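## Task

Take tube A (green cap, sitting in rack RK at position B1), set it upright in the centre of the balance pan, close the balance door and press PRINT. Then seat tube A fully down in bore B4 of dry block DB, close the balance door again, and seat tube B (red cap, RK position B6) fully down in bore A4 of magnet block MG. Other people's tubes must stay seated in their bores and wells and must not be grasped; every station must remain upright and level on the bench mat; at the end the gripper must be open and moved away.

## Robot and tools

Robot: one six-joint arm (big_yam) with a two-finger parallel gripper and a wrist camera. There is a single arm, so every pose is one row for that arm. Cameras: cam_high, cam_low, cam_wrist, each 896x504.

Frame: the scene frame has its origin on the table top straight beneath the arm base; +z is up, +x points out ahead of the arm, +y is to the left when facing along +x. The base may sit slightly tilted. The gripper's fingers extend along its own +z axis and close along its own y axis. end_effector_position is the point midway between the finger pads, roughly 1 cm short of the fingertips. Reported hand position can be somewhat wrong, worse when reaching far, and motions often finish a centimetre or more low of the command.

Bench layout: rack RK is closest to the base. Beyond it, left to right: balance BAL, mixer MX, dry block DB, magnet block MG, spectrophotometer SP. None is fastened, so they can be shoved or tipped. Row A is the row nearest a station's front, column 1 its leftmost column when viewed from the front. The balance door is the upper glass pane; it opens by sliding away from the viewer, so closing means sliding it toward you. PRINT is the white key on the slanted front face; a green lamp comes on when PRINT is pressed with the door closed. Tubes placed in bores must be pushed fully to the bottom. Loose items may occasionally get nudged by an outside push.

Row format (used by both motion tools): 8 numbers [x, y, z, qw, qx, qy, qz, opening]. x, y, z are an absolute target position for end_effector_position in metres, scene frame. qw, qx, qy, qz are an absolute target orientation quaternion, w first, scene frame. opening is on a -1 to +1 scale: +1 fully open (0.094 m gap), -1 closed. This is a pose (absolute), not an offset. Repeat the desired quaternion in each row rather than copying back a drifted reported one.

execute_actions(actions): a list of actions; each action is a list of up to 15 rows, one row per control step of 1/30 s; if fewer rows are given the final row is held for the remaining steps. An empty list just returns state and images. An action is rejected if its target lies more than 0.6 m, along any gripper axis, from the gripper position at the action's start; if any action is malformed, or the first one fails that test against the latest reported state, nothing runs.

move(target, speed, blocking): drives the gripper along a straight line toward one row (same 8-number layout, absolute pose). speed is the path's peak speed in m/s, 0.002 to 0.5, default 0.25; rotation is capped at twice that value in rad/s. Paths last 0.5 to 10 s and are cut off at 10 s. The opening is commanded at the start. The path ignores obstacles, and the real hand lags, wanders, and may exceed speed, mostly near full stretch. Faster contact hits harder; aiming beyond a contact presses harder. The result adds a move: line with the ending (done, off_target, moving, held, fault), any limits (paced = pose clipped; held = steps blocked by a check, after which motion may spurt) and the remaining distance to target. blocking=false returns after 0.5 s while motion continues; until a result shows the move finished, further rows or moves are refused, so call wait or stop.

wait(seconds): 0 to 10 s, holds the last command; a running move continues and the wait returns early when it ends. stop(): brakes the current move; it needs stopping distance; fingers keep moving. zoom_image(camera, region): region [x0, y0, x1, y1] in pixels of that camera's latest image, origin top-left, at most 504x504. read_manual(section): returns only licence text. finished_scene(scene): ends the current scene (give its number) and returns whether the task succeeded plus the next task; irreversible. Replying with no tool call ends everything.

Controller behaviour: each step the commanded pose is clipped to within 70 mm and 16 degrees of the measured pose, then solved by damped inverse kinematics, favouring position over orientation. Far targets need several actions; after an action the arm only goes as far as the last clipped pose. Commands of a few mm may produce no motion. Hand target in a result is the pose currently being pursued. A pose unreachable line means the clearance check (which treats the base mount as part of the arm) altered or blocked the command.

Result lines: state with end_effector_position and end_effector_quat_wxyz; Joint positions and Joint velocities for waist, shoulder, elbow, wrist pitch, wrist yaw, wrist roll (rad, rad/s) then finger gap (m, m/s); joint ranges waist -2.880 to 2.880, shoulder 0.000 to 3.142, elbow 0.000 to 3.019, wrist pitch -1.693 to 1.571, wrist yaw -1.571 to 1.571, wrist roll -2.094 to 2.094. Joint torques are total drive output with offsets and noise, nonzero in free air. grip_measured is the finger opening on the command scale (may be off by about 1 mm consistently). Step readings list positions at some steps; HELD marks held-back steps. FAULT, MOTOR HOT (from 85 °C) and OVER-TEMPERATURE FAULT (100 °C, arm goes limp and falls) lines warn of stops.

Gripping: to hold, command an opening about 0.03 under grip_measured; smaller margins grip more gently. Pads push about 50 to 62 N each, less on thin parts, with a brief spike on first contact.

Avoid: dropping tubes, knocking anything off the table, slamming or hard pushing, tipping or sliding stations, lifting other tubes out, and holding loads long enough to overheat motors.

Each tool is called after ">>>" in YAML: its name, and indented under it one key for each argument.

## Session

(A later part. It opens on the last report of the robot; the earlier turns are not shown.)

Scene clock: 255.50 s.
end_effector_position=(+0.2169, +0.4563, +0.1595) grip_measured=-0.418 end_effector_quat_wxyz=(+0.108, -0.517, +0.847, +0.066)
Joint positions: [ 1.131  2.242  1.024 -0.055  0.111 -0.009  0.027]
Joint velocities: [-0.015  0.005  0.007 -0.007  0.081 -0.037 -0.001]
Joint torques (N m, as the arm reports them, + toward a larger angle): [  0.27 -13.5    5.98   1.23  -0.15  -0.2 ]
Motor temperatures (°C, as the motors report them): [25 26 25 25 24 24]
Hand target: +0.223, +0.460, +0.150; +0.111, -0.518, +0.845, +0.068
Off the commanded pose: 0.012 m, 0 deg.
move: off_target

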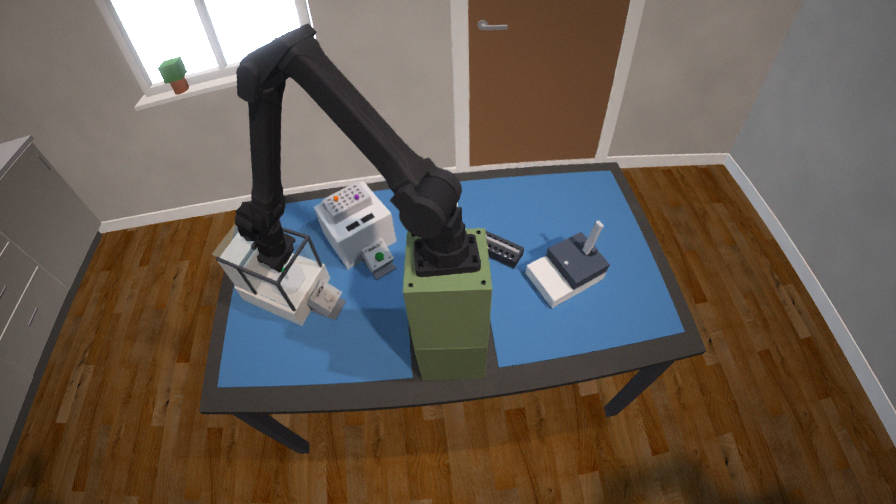

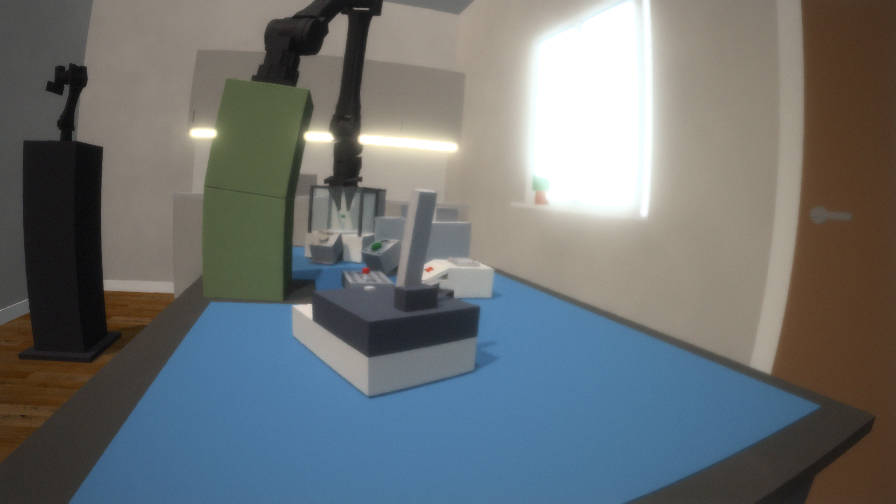

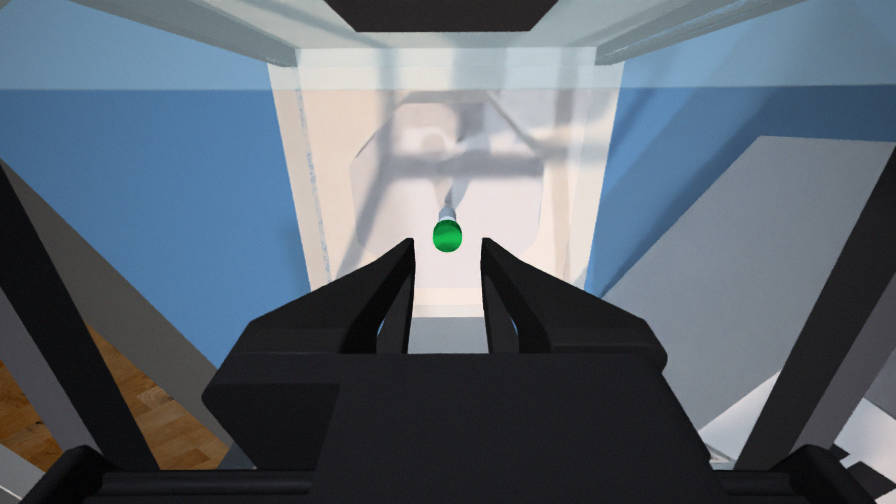

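>>> move:
  target: [0.222,0.459,0.121,0.111,-0.518,0.845,0.068,-0.42]
  speed: 0.04

Scene clock: 260.10 s.
end_effector_position=(+0.2178, +0.4581, +0.1343) grip_measured=-0.418 end_effector_quat_wxyz=(+0.112, -0.516, +0.847, +0.068)
Joint positions: [ 1.125  2.31   1.05  -0.004  0.109 -0.014  0.027]
Joint velocities: [-0.015  0.015 -0.012  0.002  0.037 -0.037 -0.001]
Joint torques (N m, as the arm reports them, + toward a larger angle): [  0.48 -13.48   5.42   1.3   -0.15  -0.19]
Motor temperatures (°C, as the motors report them): [25 26 25 25 24 24]
Hand target: +0.222, +0.459, +0.121; +0.111, -0.518, +0.845, +0.068
Off the commanded pose: 0.014 m, 0 deg.
move: off_target

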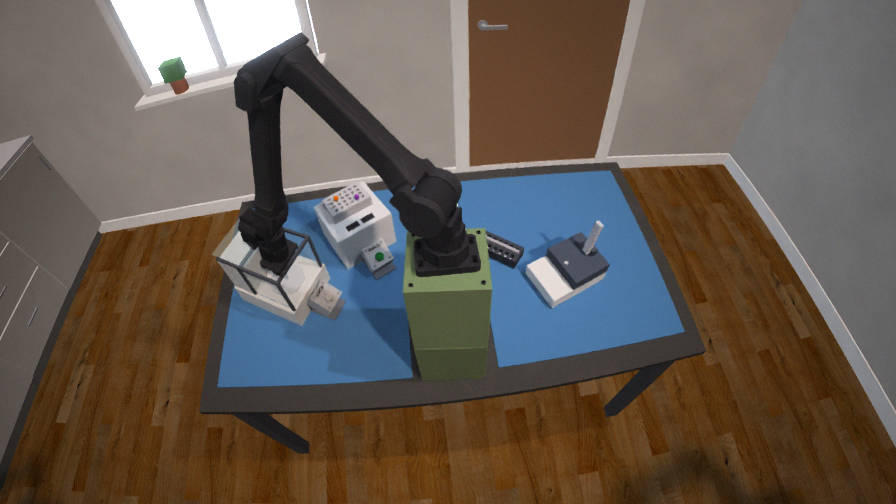

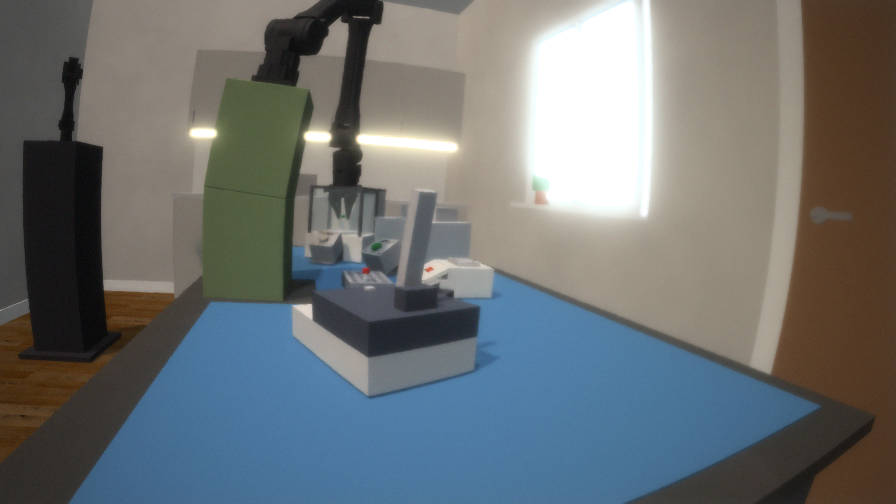

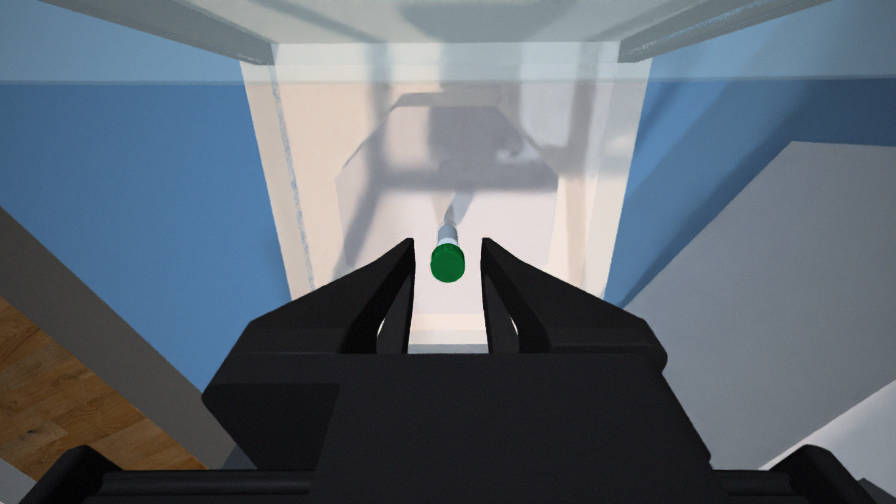

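>>> move:
  target: [0.220,0.459,0.127,0.111,-0.518,0.845,0.068,-0.79]
  speed: 0.04

>>> move:
  target: [0.214,0.455,0.3,0.111,-0.518,0.845,0.068,-0.79]
  speed: 0.15

>>> move:
  target: [0.40,0.05,0.28,0.13,0,0.991,0,-0.79]
  speed: 0.35

>>> move:
  target: [0.42,-0.045,0.16,0.13,0,0.991,0,-0.79]
  speed: 0.2

Scene clock: 267.50 s.
end_effector_position=(+0.2178, +0.4581, +0.1343) grip_measured=-0.774 end_effector_quat_wxyz=(+0.112, -0.516, +0.846, +0.068)
Joint positions: [ 1.125  2.31   1.05  -0.004  0.109 -0.014  0.011]
Joint velocities: [ 0.015 -0.024  0.012 -0.012  0.007 -0.007  0.001]
Joint torques (N m, as the arm reports them, + toward a larger angle): [  0.83 -14.57   4.61   0.99  -0.11  -0.13]
Motor temperatures (°C, as the motors report them): [25 26 25 25 24 24]
Hand target: +0.220, +0.459, +0.127; +0.111, -0.518, +0.845, +0.068
Off the commanded pose: 0.008 m, 0 deg.
move: done

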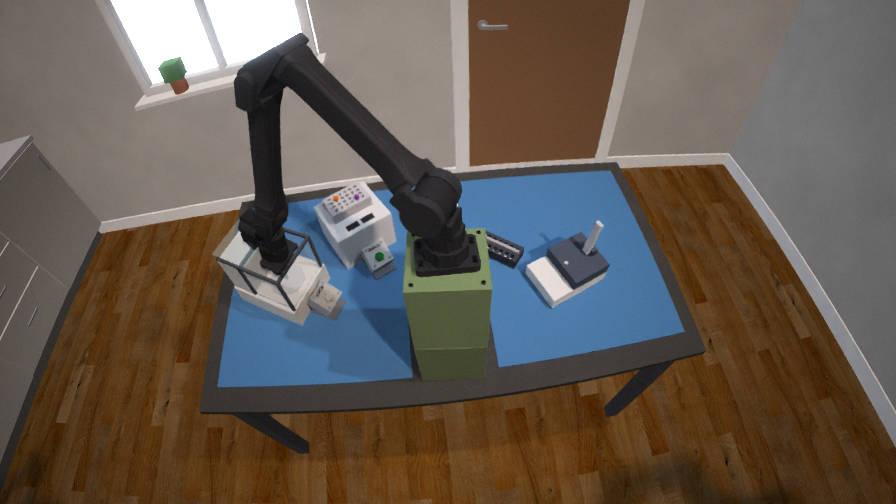

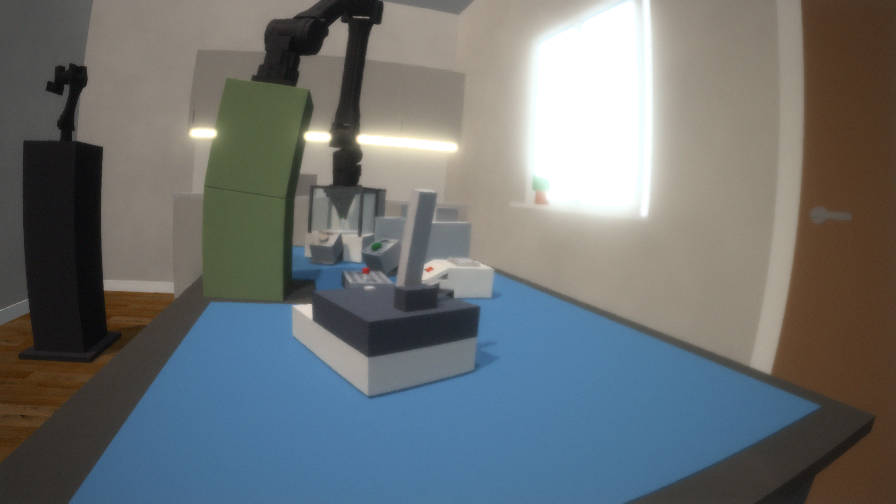

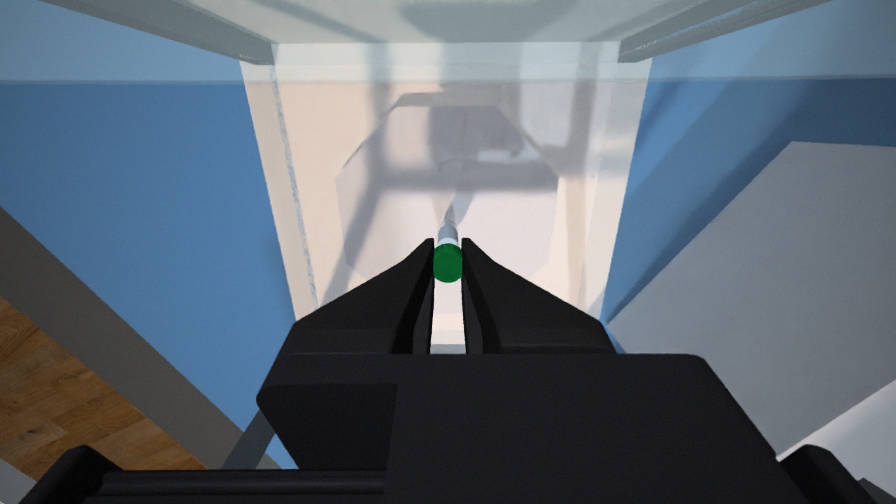

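Scene clock: 269.00 s.
end_effector_position=(+0.2192, +0.4581, +0.3015) grip_measured=-0.774 end_effector_quat_wxyz=(+0.117, -0.520, +0.843, +0.072)
Joint positions: [ 1.161  1.884  0.965 -0.335  0.117  0.009  0.011]
Joint velocities: [-0.005 -0.024 -0.007  0.007 -0.066 -0.022  0.   ]
Joint torques (N m, as the arm reports them, + toward a larger angle): [  1.5  -14.29   5.78   0.31   0.11   0.08]
Motor temperatures (°C, as the motors report them): [25 26 25 25 24 24]
Hand target: +0.214, +0.454, +0.301; +0.111, -0.518, +0.845, +0.068
Off the commanded pose: 0.006 m, 1 deg.
move: done

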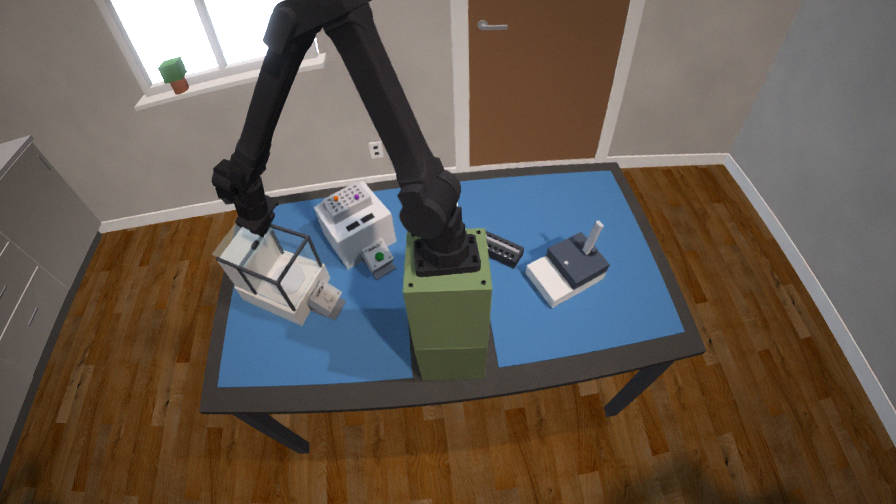

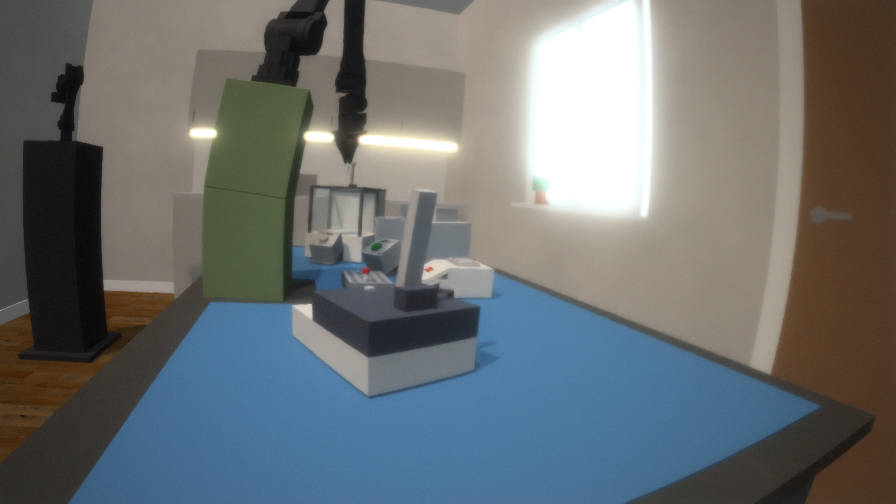

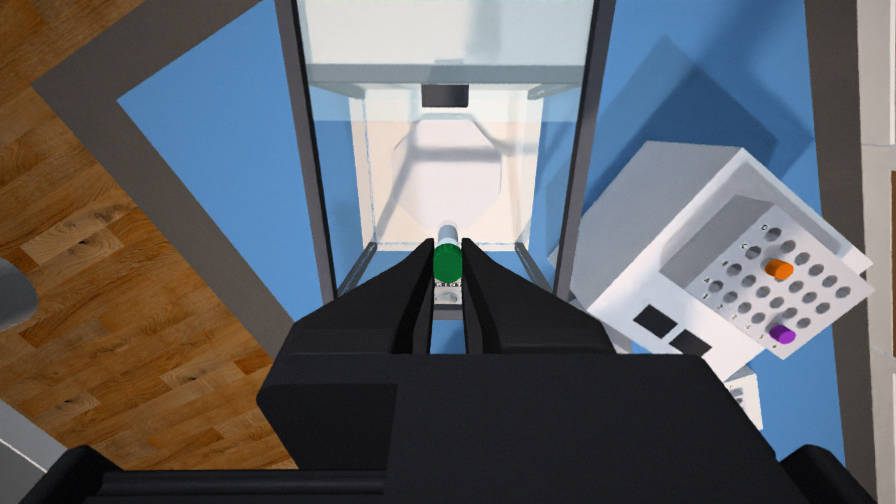

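Scene clock: 271.07 s.
end_effector_position=(+0.3900, +0.0415, +0.2775) grip_measured=-0.774 end_effector_quat_wxyz=(+0.127, +0.002, +0.992, -0.008)
Joint positions: [ 0.147  1.686  0.611 -0.131  0.075  0.124  0.011]
Joint velocities: [-0.015 -0.005 -0.007 -0.007  0.022 -0.051 -0.001]
Joint torques (N m, as the arm reports them, + toward a larger angle): [  0.08 -10.21   6.55   0.71  -0.11  -0.04]
Motor temperatures (°C, as the motors report them): [25 26 25 25 24 24]
Hand target: +0.401, +0.047, +0.279; +0.135, -0.001, +0.991, -0.004
Off the commanded pose: 0.013 m, 1 deg.
move: off_target

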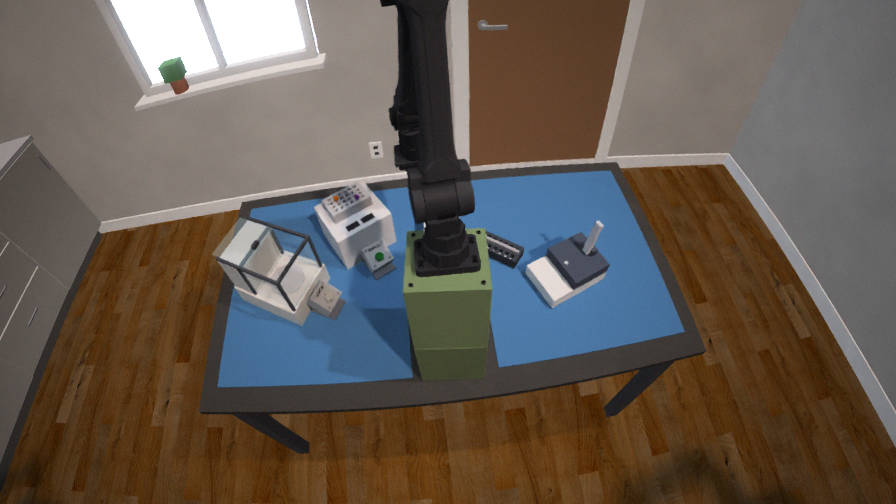

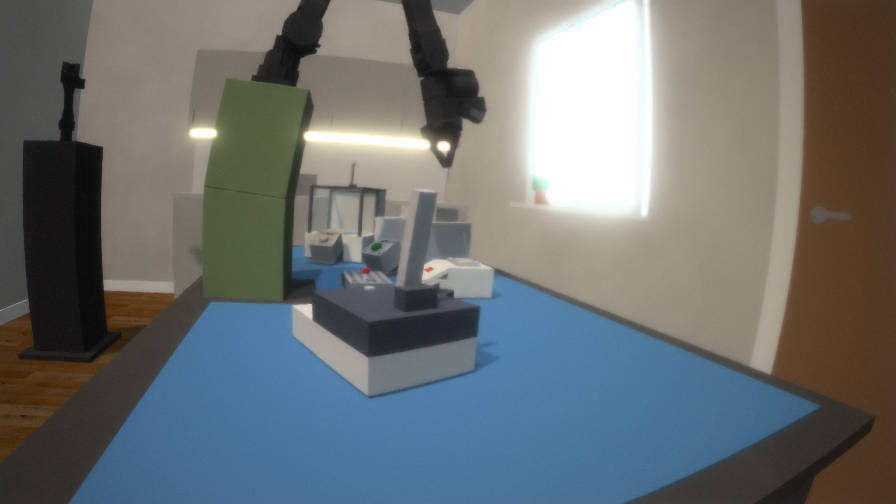

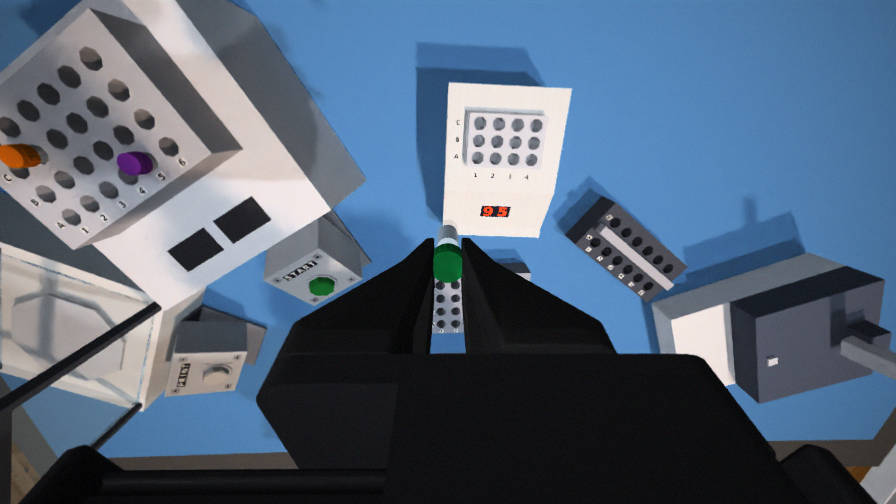

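Scene clock: 272.30 s.
end_effector_position=(+0.4186, -0.0469, +0.1665) grip_measured=-0.774 end_effector_quat_wxyz=(+0.130, +0.008, +0.992, -0.002)
Joint positions: [-0.107  2.08   0.743  0.142 -0.027 -0.099  0.011]
Joint velocities: [-0.005 -0.005 -0.022 -0.012  0.066  0.066 -0.   ]
Joint torques (N m, as the arm reports them, + toward a larger angle): [ -0.56 -11.08   3.     1.32  -0.18  -0.15]
Motor temperatures (°C, as the motors report them): [25 26 25 25 24 24]
Hand target: +0.420, -0.046, +0.160; +0.130, -0.000, +0.991, -0.002
Off the commanded pose: 0.007 m, 1 deg.
move: done

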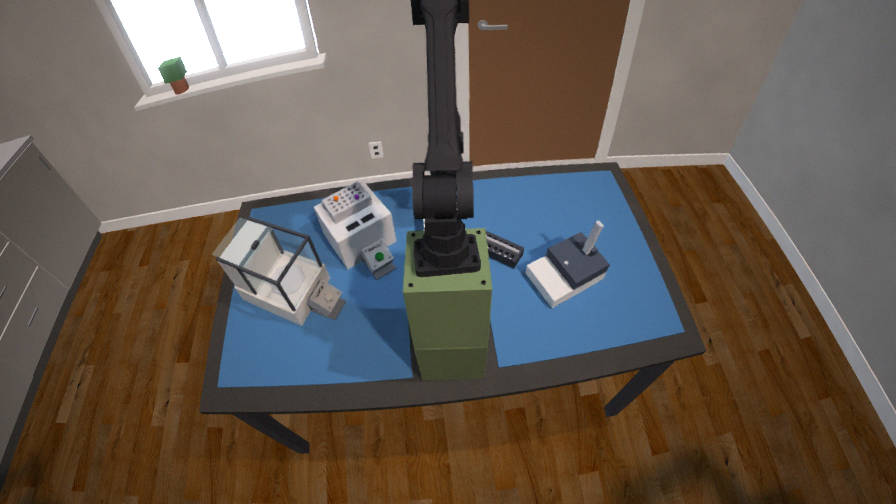

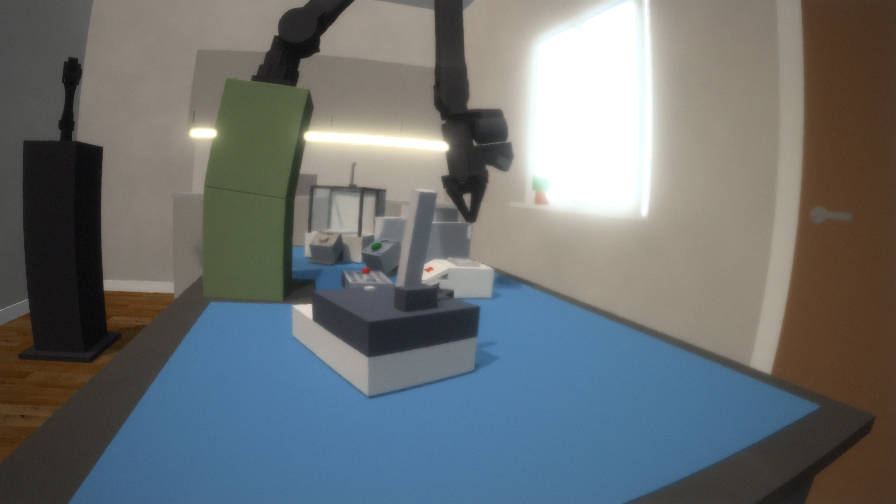

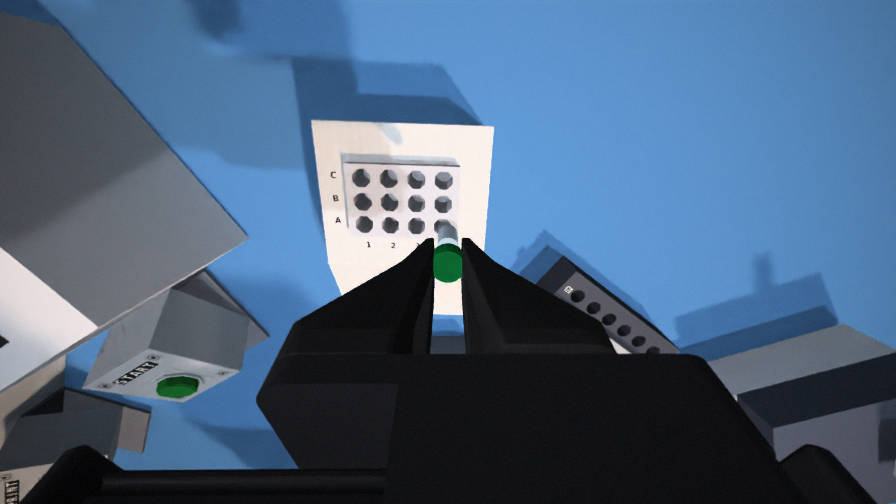

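>>> move:
  target: [0.42,-0.040,0.118,0.13,0,0.991,0,-0.79]
  speed: 0.06

>>> zoom_image:
  camera: "cam_wrist"
  region: [330,140,530,290]

>>> zoom_image:
  camera: "cam_low"
  region: [420,210,520,300]

Scene clock: 277.77 s.
end_effector_position=(+0.4211, -0.0442, +0.1277) grip_measured=-0.774 end_effector_quat_wxyz=(+0.132, +0.004, +0.991, -0.002)
Joint positions: [-0.1    2.205  0.789  0.227 -0.027 -0.101  0.011]
Joint velocities: [-0.005  0.005  0.002  0.017 -0.066 -0.051  0.001]
Joint torques (N m, as the arm reports them, + toward a larger angle): [ -0.03 -11.15   2.25   1.24  -0.1   -0.04]
Motor temperatures (°C, as the motors report them): [25 26 24 25 24 24]
Hand target: +0.420, -0.040, +0.118; +0.130, -0.000, +0.992, +0.000
Off the commanded pose: 0.011 m, 1 deg.
move: off_target

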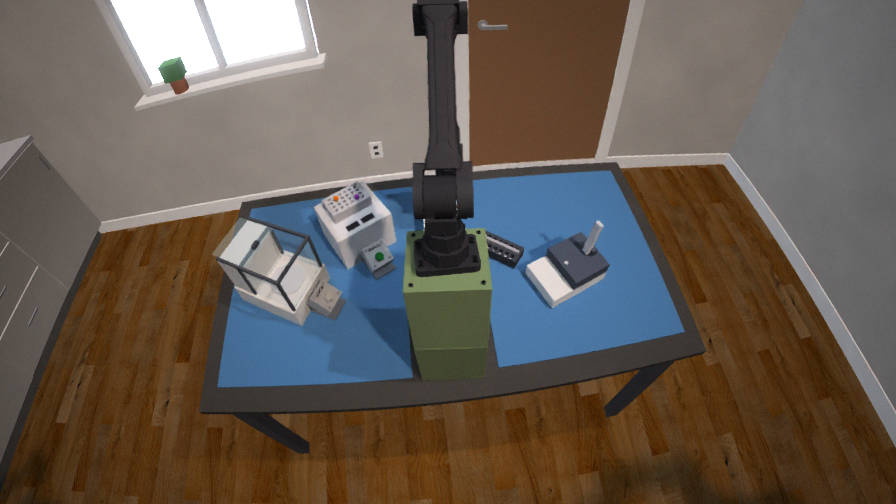

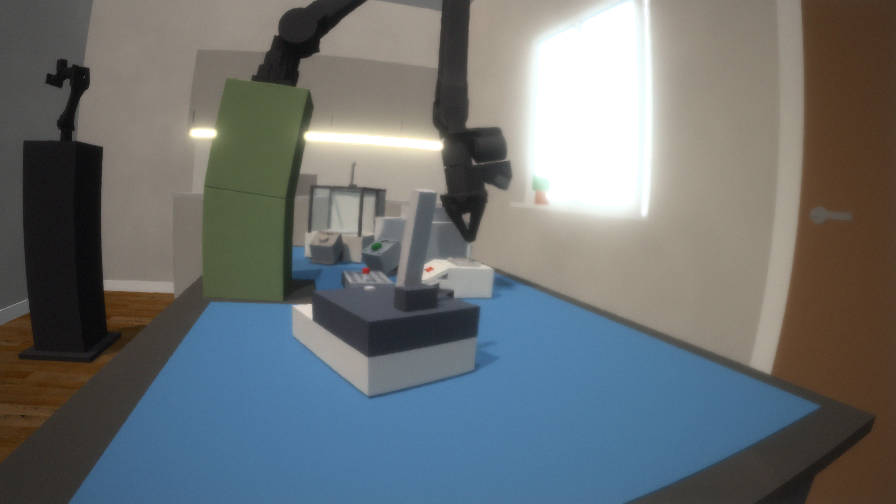

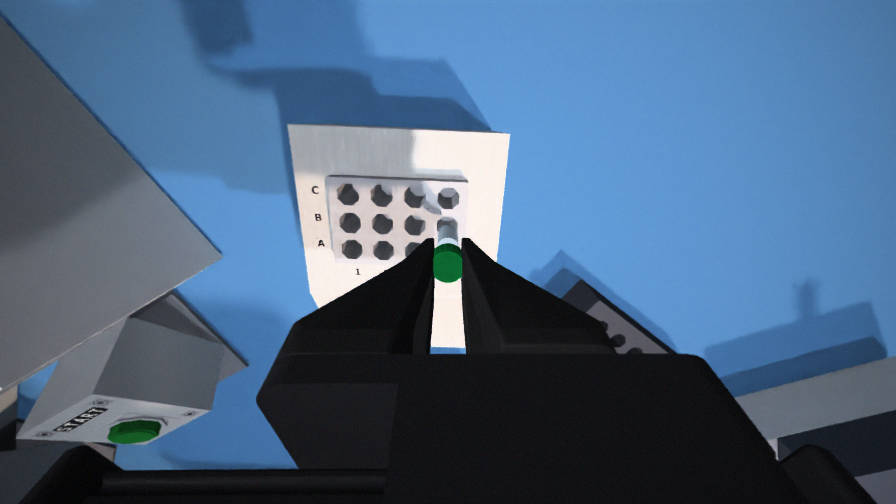

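Region (330, 140, 530, 290) of cam_wrist's 896x504 image, scaled by 2.520, with more detail than that image has; it fills the top 378 rows of this view, and the rest is white.

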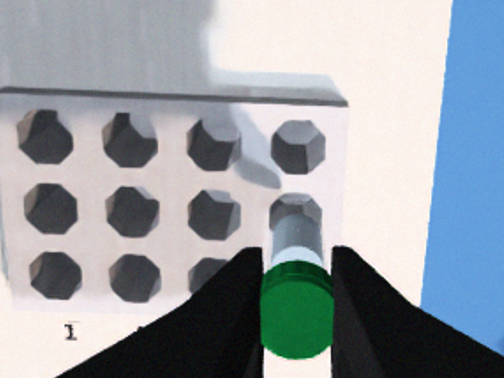

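Region (420, 210, 520, 300) of cam_low's 896x504 image, scaled by 5.040, with more detail than that image has; it fills the top 454 rows of this view, and the rest is white.

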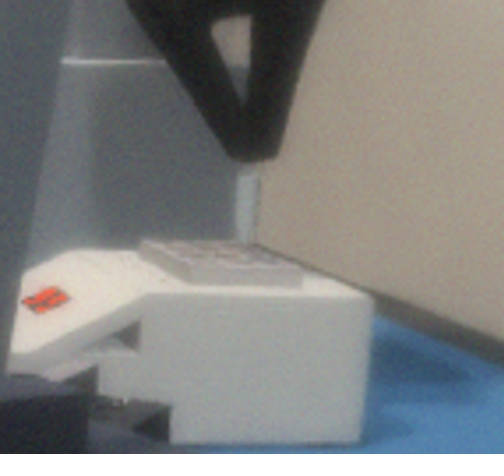

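>>> execute_actions:
  actions: []

Scene clock: 301.13 s.
end_effector_position=(+0.4211, -0.0442, +0.1277) grip_measured=-0.774 end_effector_quat_wxyz=(+0.132, +0.004, +0.991, -0.002)
Joint positions: [-0.1    2.205  0.789  0.227 -0.027 -0.101  0.011]
Joint velocities: [-0.015  0.005 -0.007 -0.002 -0.037  0.037 -0.   ]
Joint torques (N m, as the arm reports them, + toward a larger angle): [ -0.04 -11.46   2.22   1.32  -0.1   -0.03]
Motor temperatures (°C, as the motors report them): [25 26 24 25 24 24]
Hand target: +0.420, -0.040, +0.118; +0.130, -0.000, +0.992, +0.000
Off the commanded pose: 0.011 m, 1 deg.

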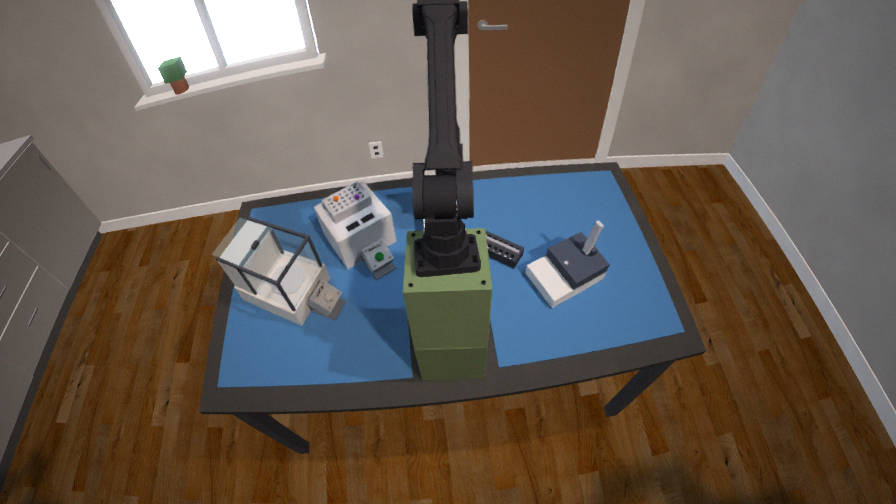

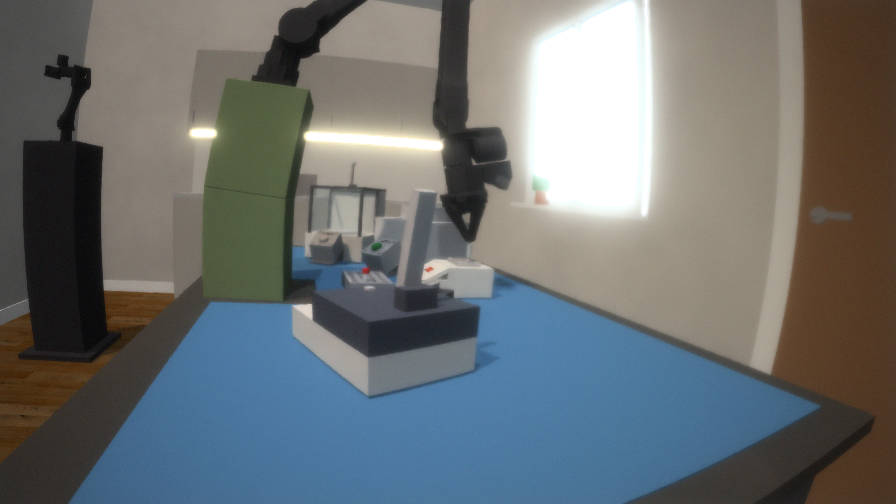

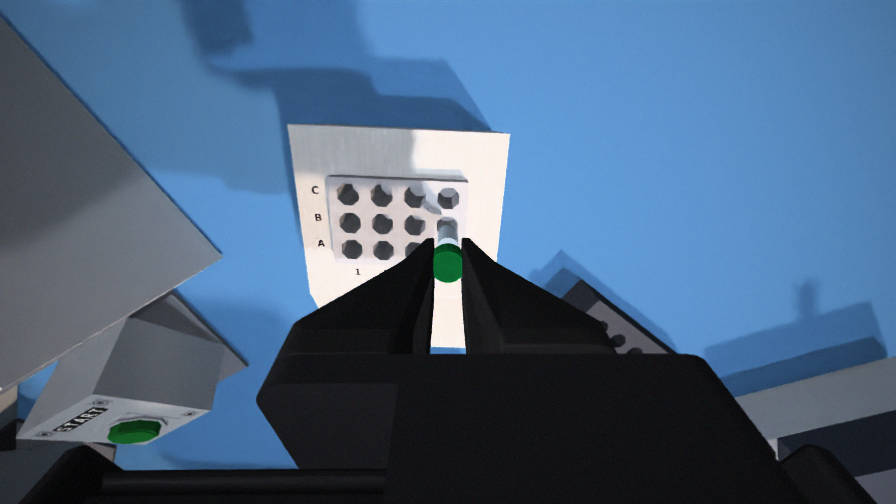

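>>> move:
  target: [0.418,-0.040,0.104,0.13,0,0.991,0,-0.79]
  speed: 0.02

>>> zoom_image:
  camera: "cam_wrist"
  region: [348,150,548,300]

Scene clock: 306.80 s.
end_effector_position=(+0.4225, -0.0444, +0.1191) grip_measured=-0.774 end_effector_quat_wxyz=(+0.137, +0.004, +0.991, -0.003)
Joint positions: [-0.1    2.234  0.798  0.256 -0.027 -0.101  0.011]
Joint velocities: [ 0.034 -0.015  0.007 -0.022  0.051 -0.022 -0.001]
Joint torques (N m, as the arm reports them, + toward a larger angle): [ -0.15 -10.57   2.36   1.36  -0.1   -0.04]
Motor temperatures (°C, as the motors report them): [25 26 24 25 24 24]
Hand target: +0.418, -0.040, +0.105; +0.130, +0.000, +0.992, +0.000
Off the commanded pose: 0.016 m, 1 deg.
move: off_target

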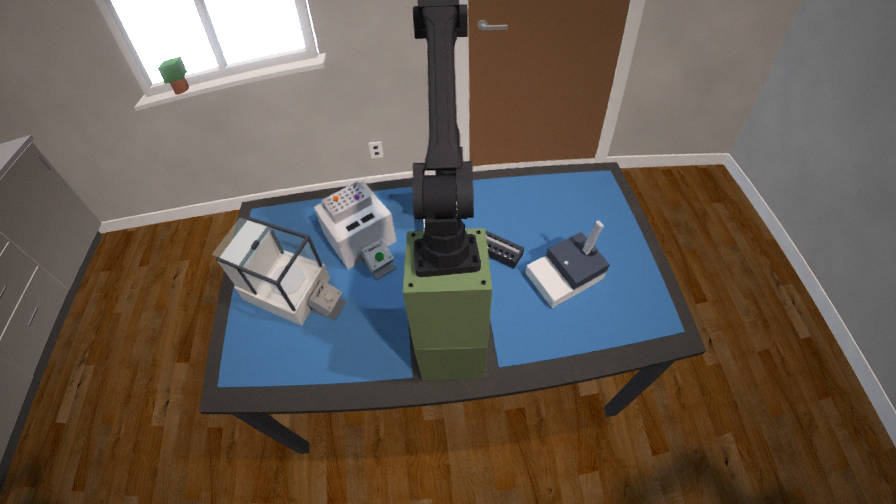

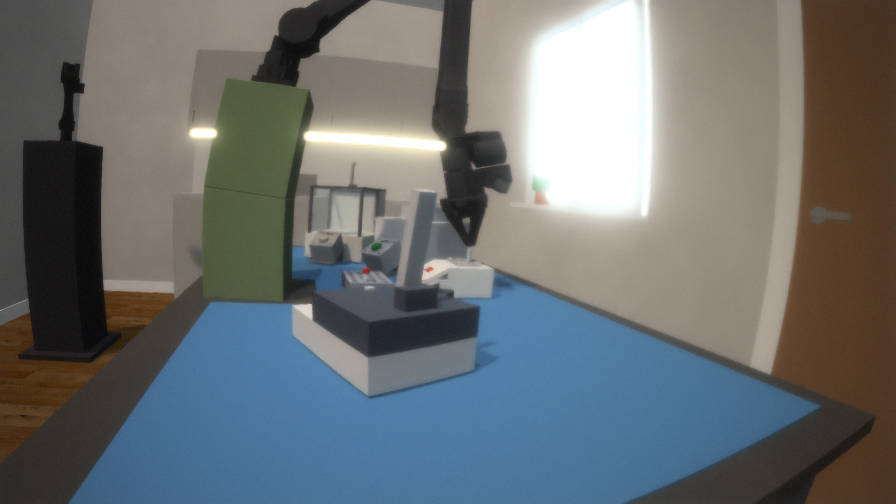

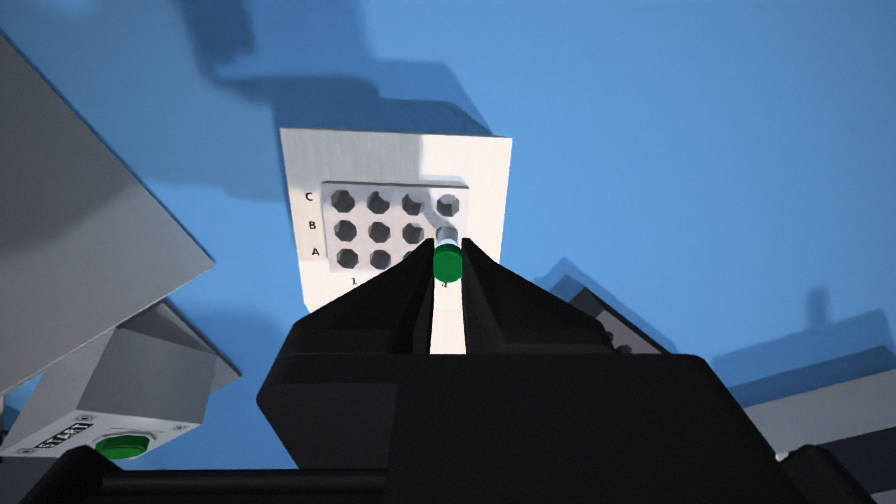

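Region (348, 150, 548, 300) of cam_wrist's 896x504 image, scaled by 2.520, with more detail than that image has; it fills the top 378 rows of this view, and the rest is white.

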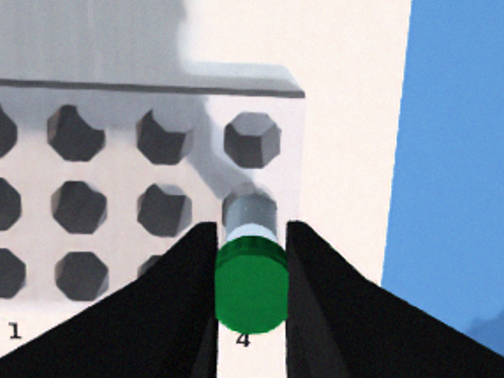

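>>> move:
  target: [0.416,-0.040,0.092,0.13,0,0.991,0,-0.79]
  speed: 0.02

>>> zoom_image:
  camera: "cam_wrist"
  region: [348,150,548,300]

Scene clock: 312.57 s.
end_effector_position=(+0.4261, -0.0446, +0.1184) grip_measured=-0.774 end_effector_quat_wxyz=(+0.147, +0.003, +0.989, -0.003)
Joint positions: [-0.1    2.241  0.798  0.282 -0.028 -0.101  0.011]
Joint velocities: [-0.005 -0.005 -0.017 -0.002  0.11   0.051 -0.002]
Joint torques (N m, as the arm reports them, + toward a larger angle): [-0.11 -8.6   3.01  1.38 -0.07 -0.05]
Motor temperatures (°C, as the motors report them): [25 26 24 25 24 24]
Hand target: +0.415, -0.040, +0.094; +0.130, +0.000, +0.992, +0.000
Off the commanded pose: 0.029 m, 2 deg.
move: off_target

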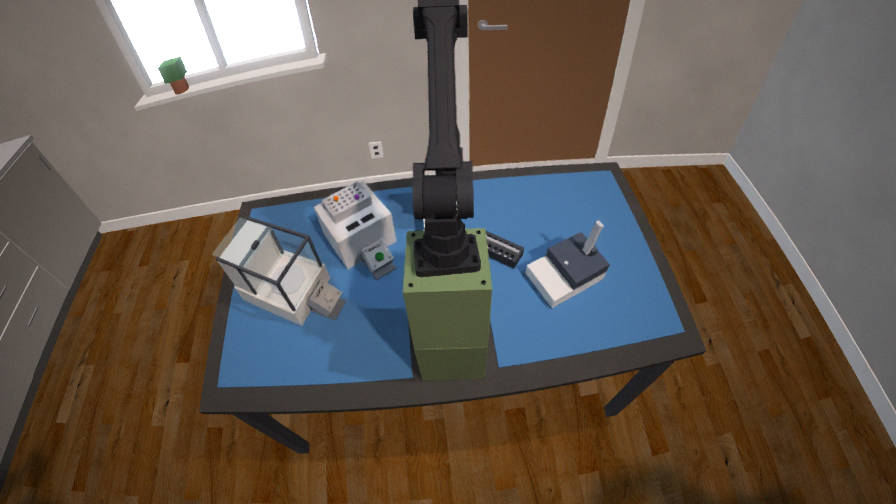

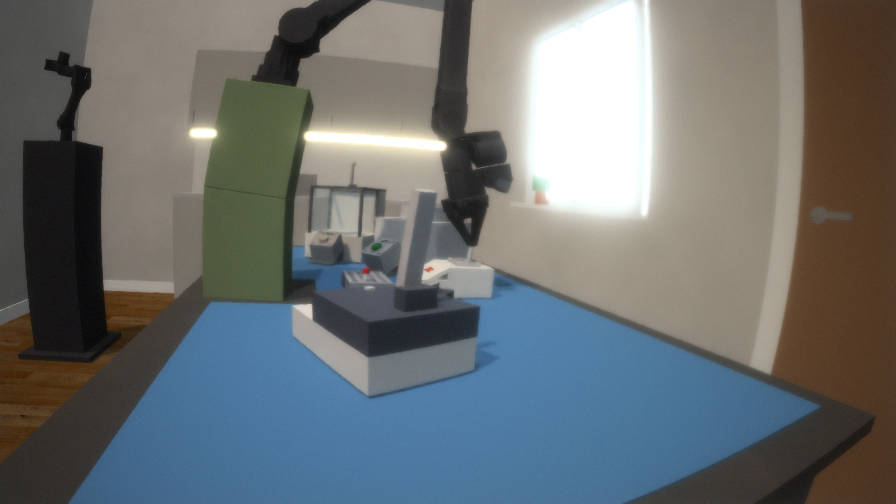

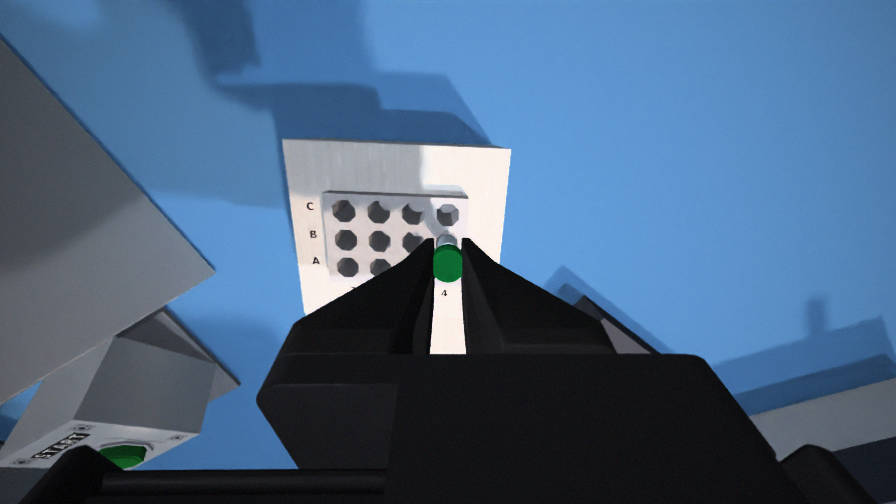

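Region (348, 150, 548, 300) of cam_wrist's 896x504 image, scaled by 2.520, with more detail than that image has; it fills the top 378 rows of this view, and the rest is white.

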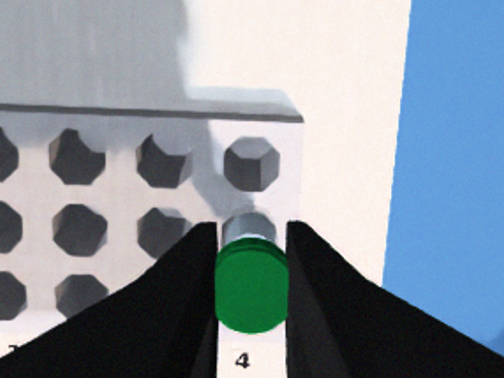

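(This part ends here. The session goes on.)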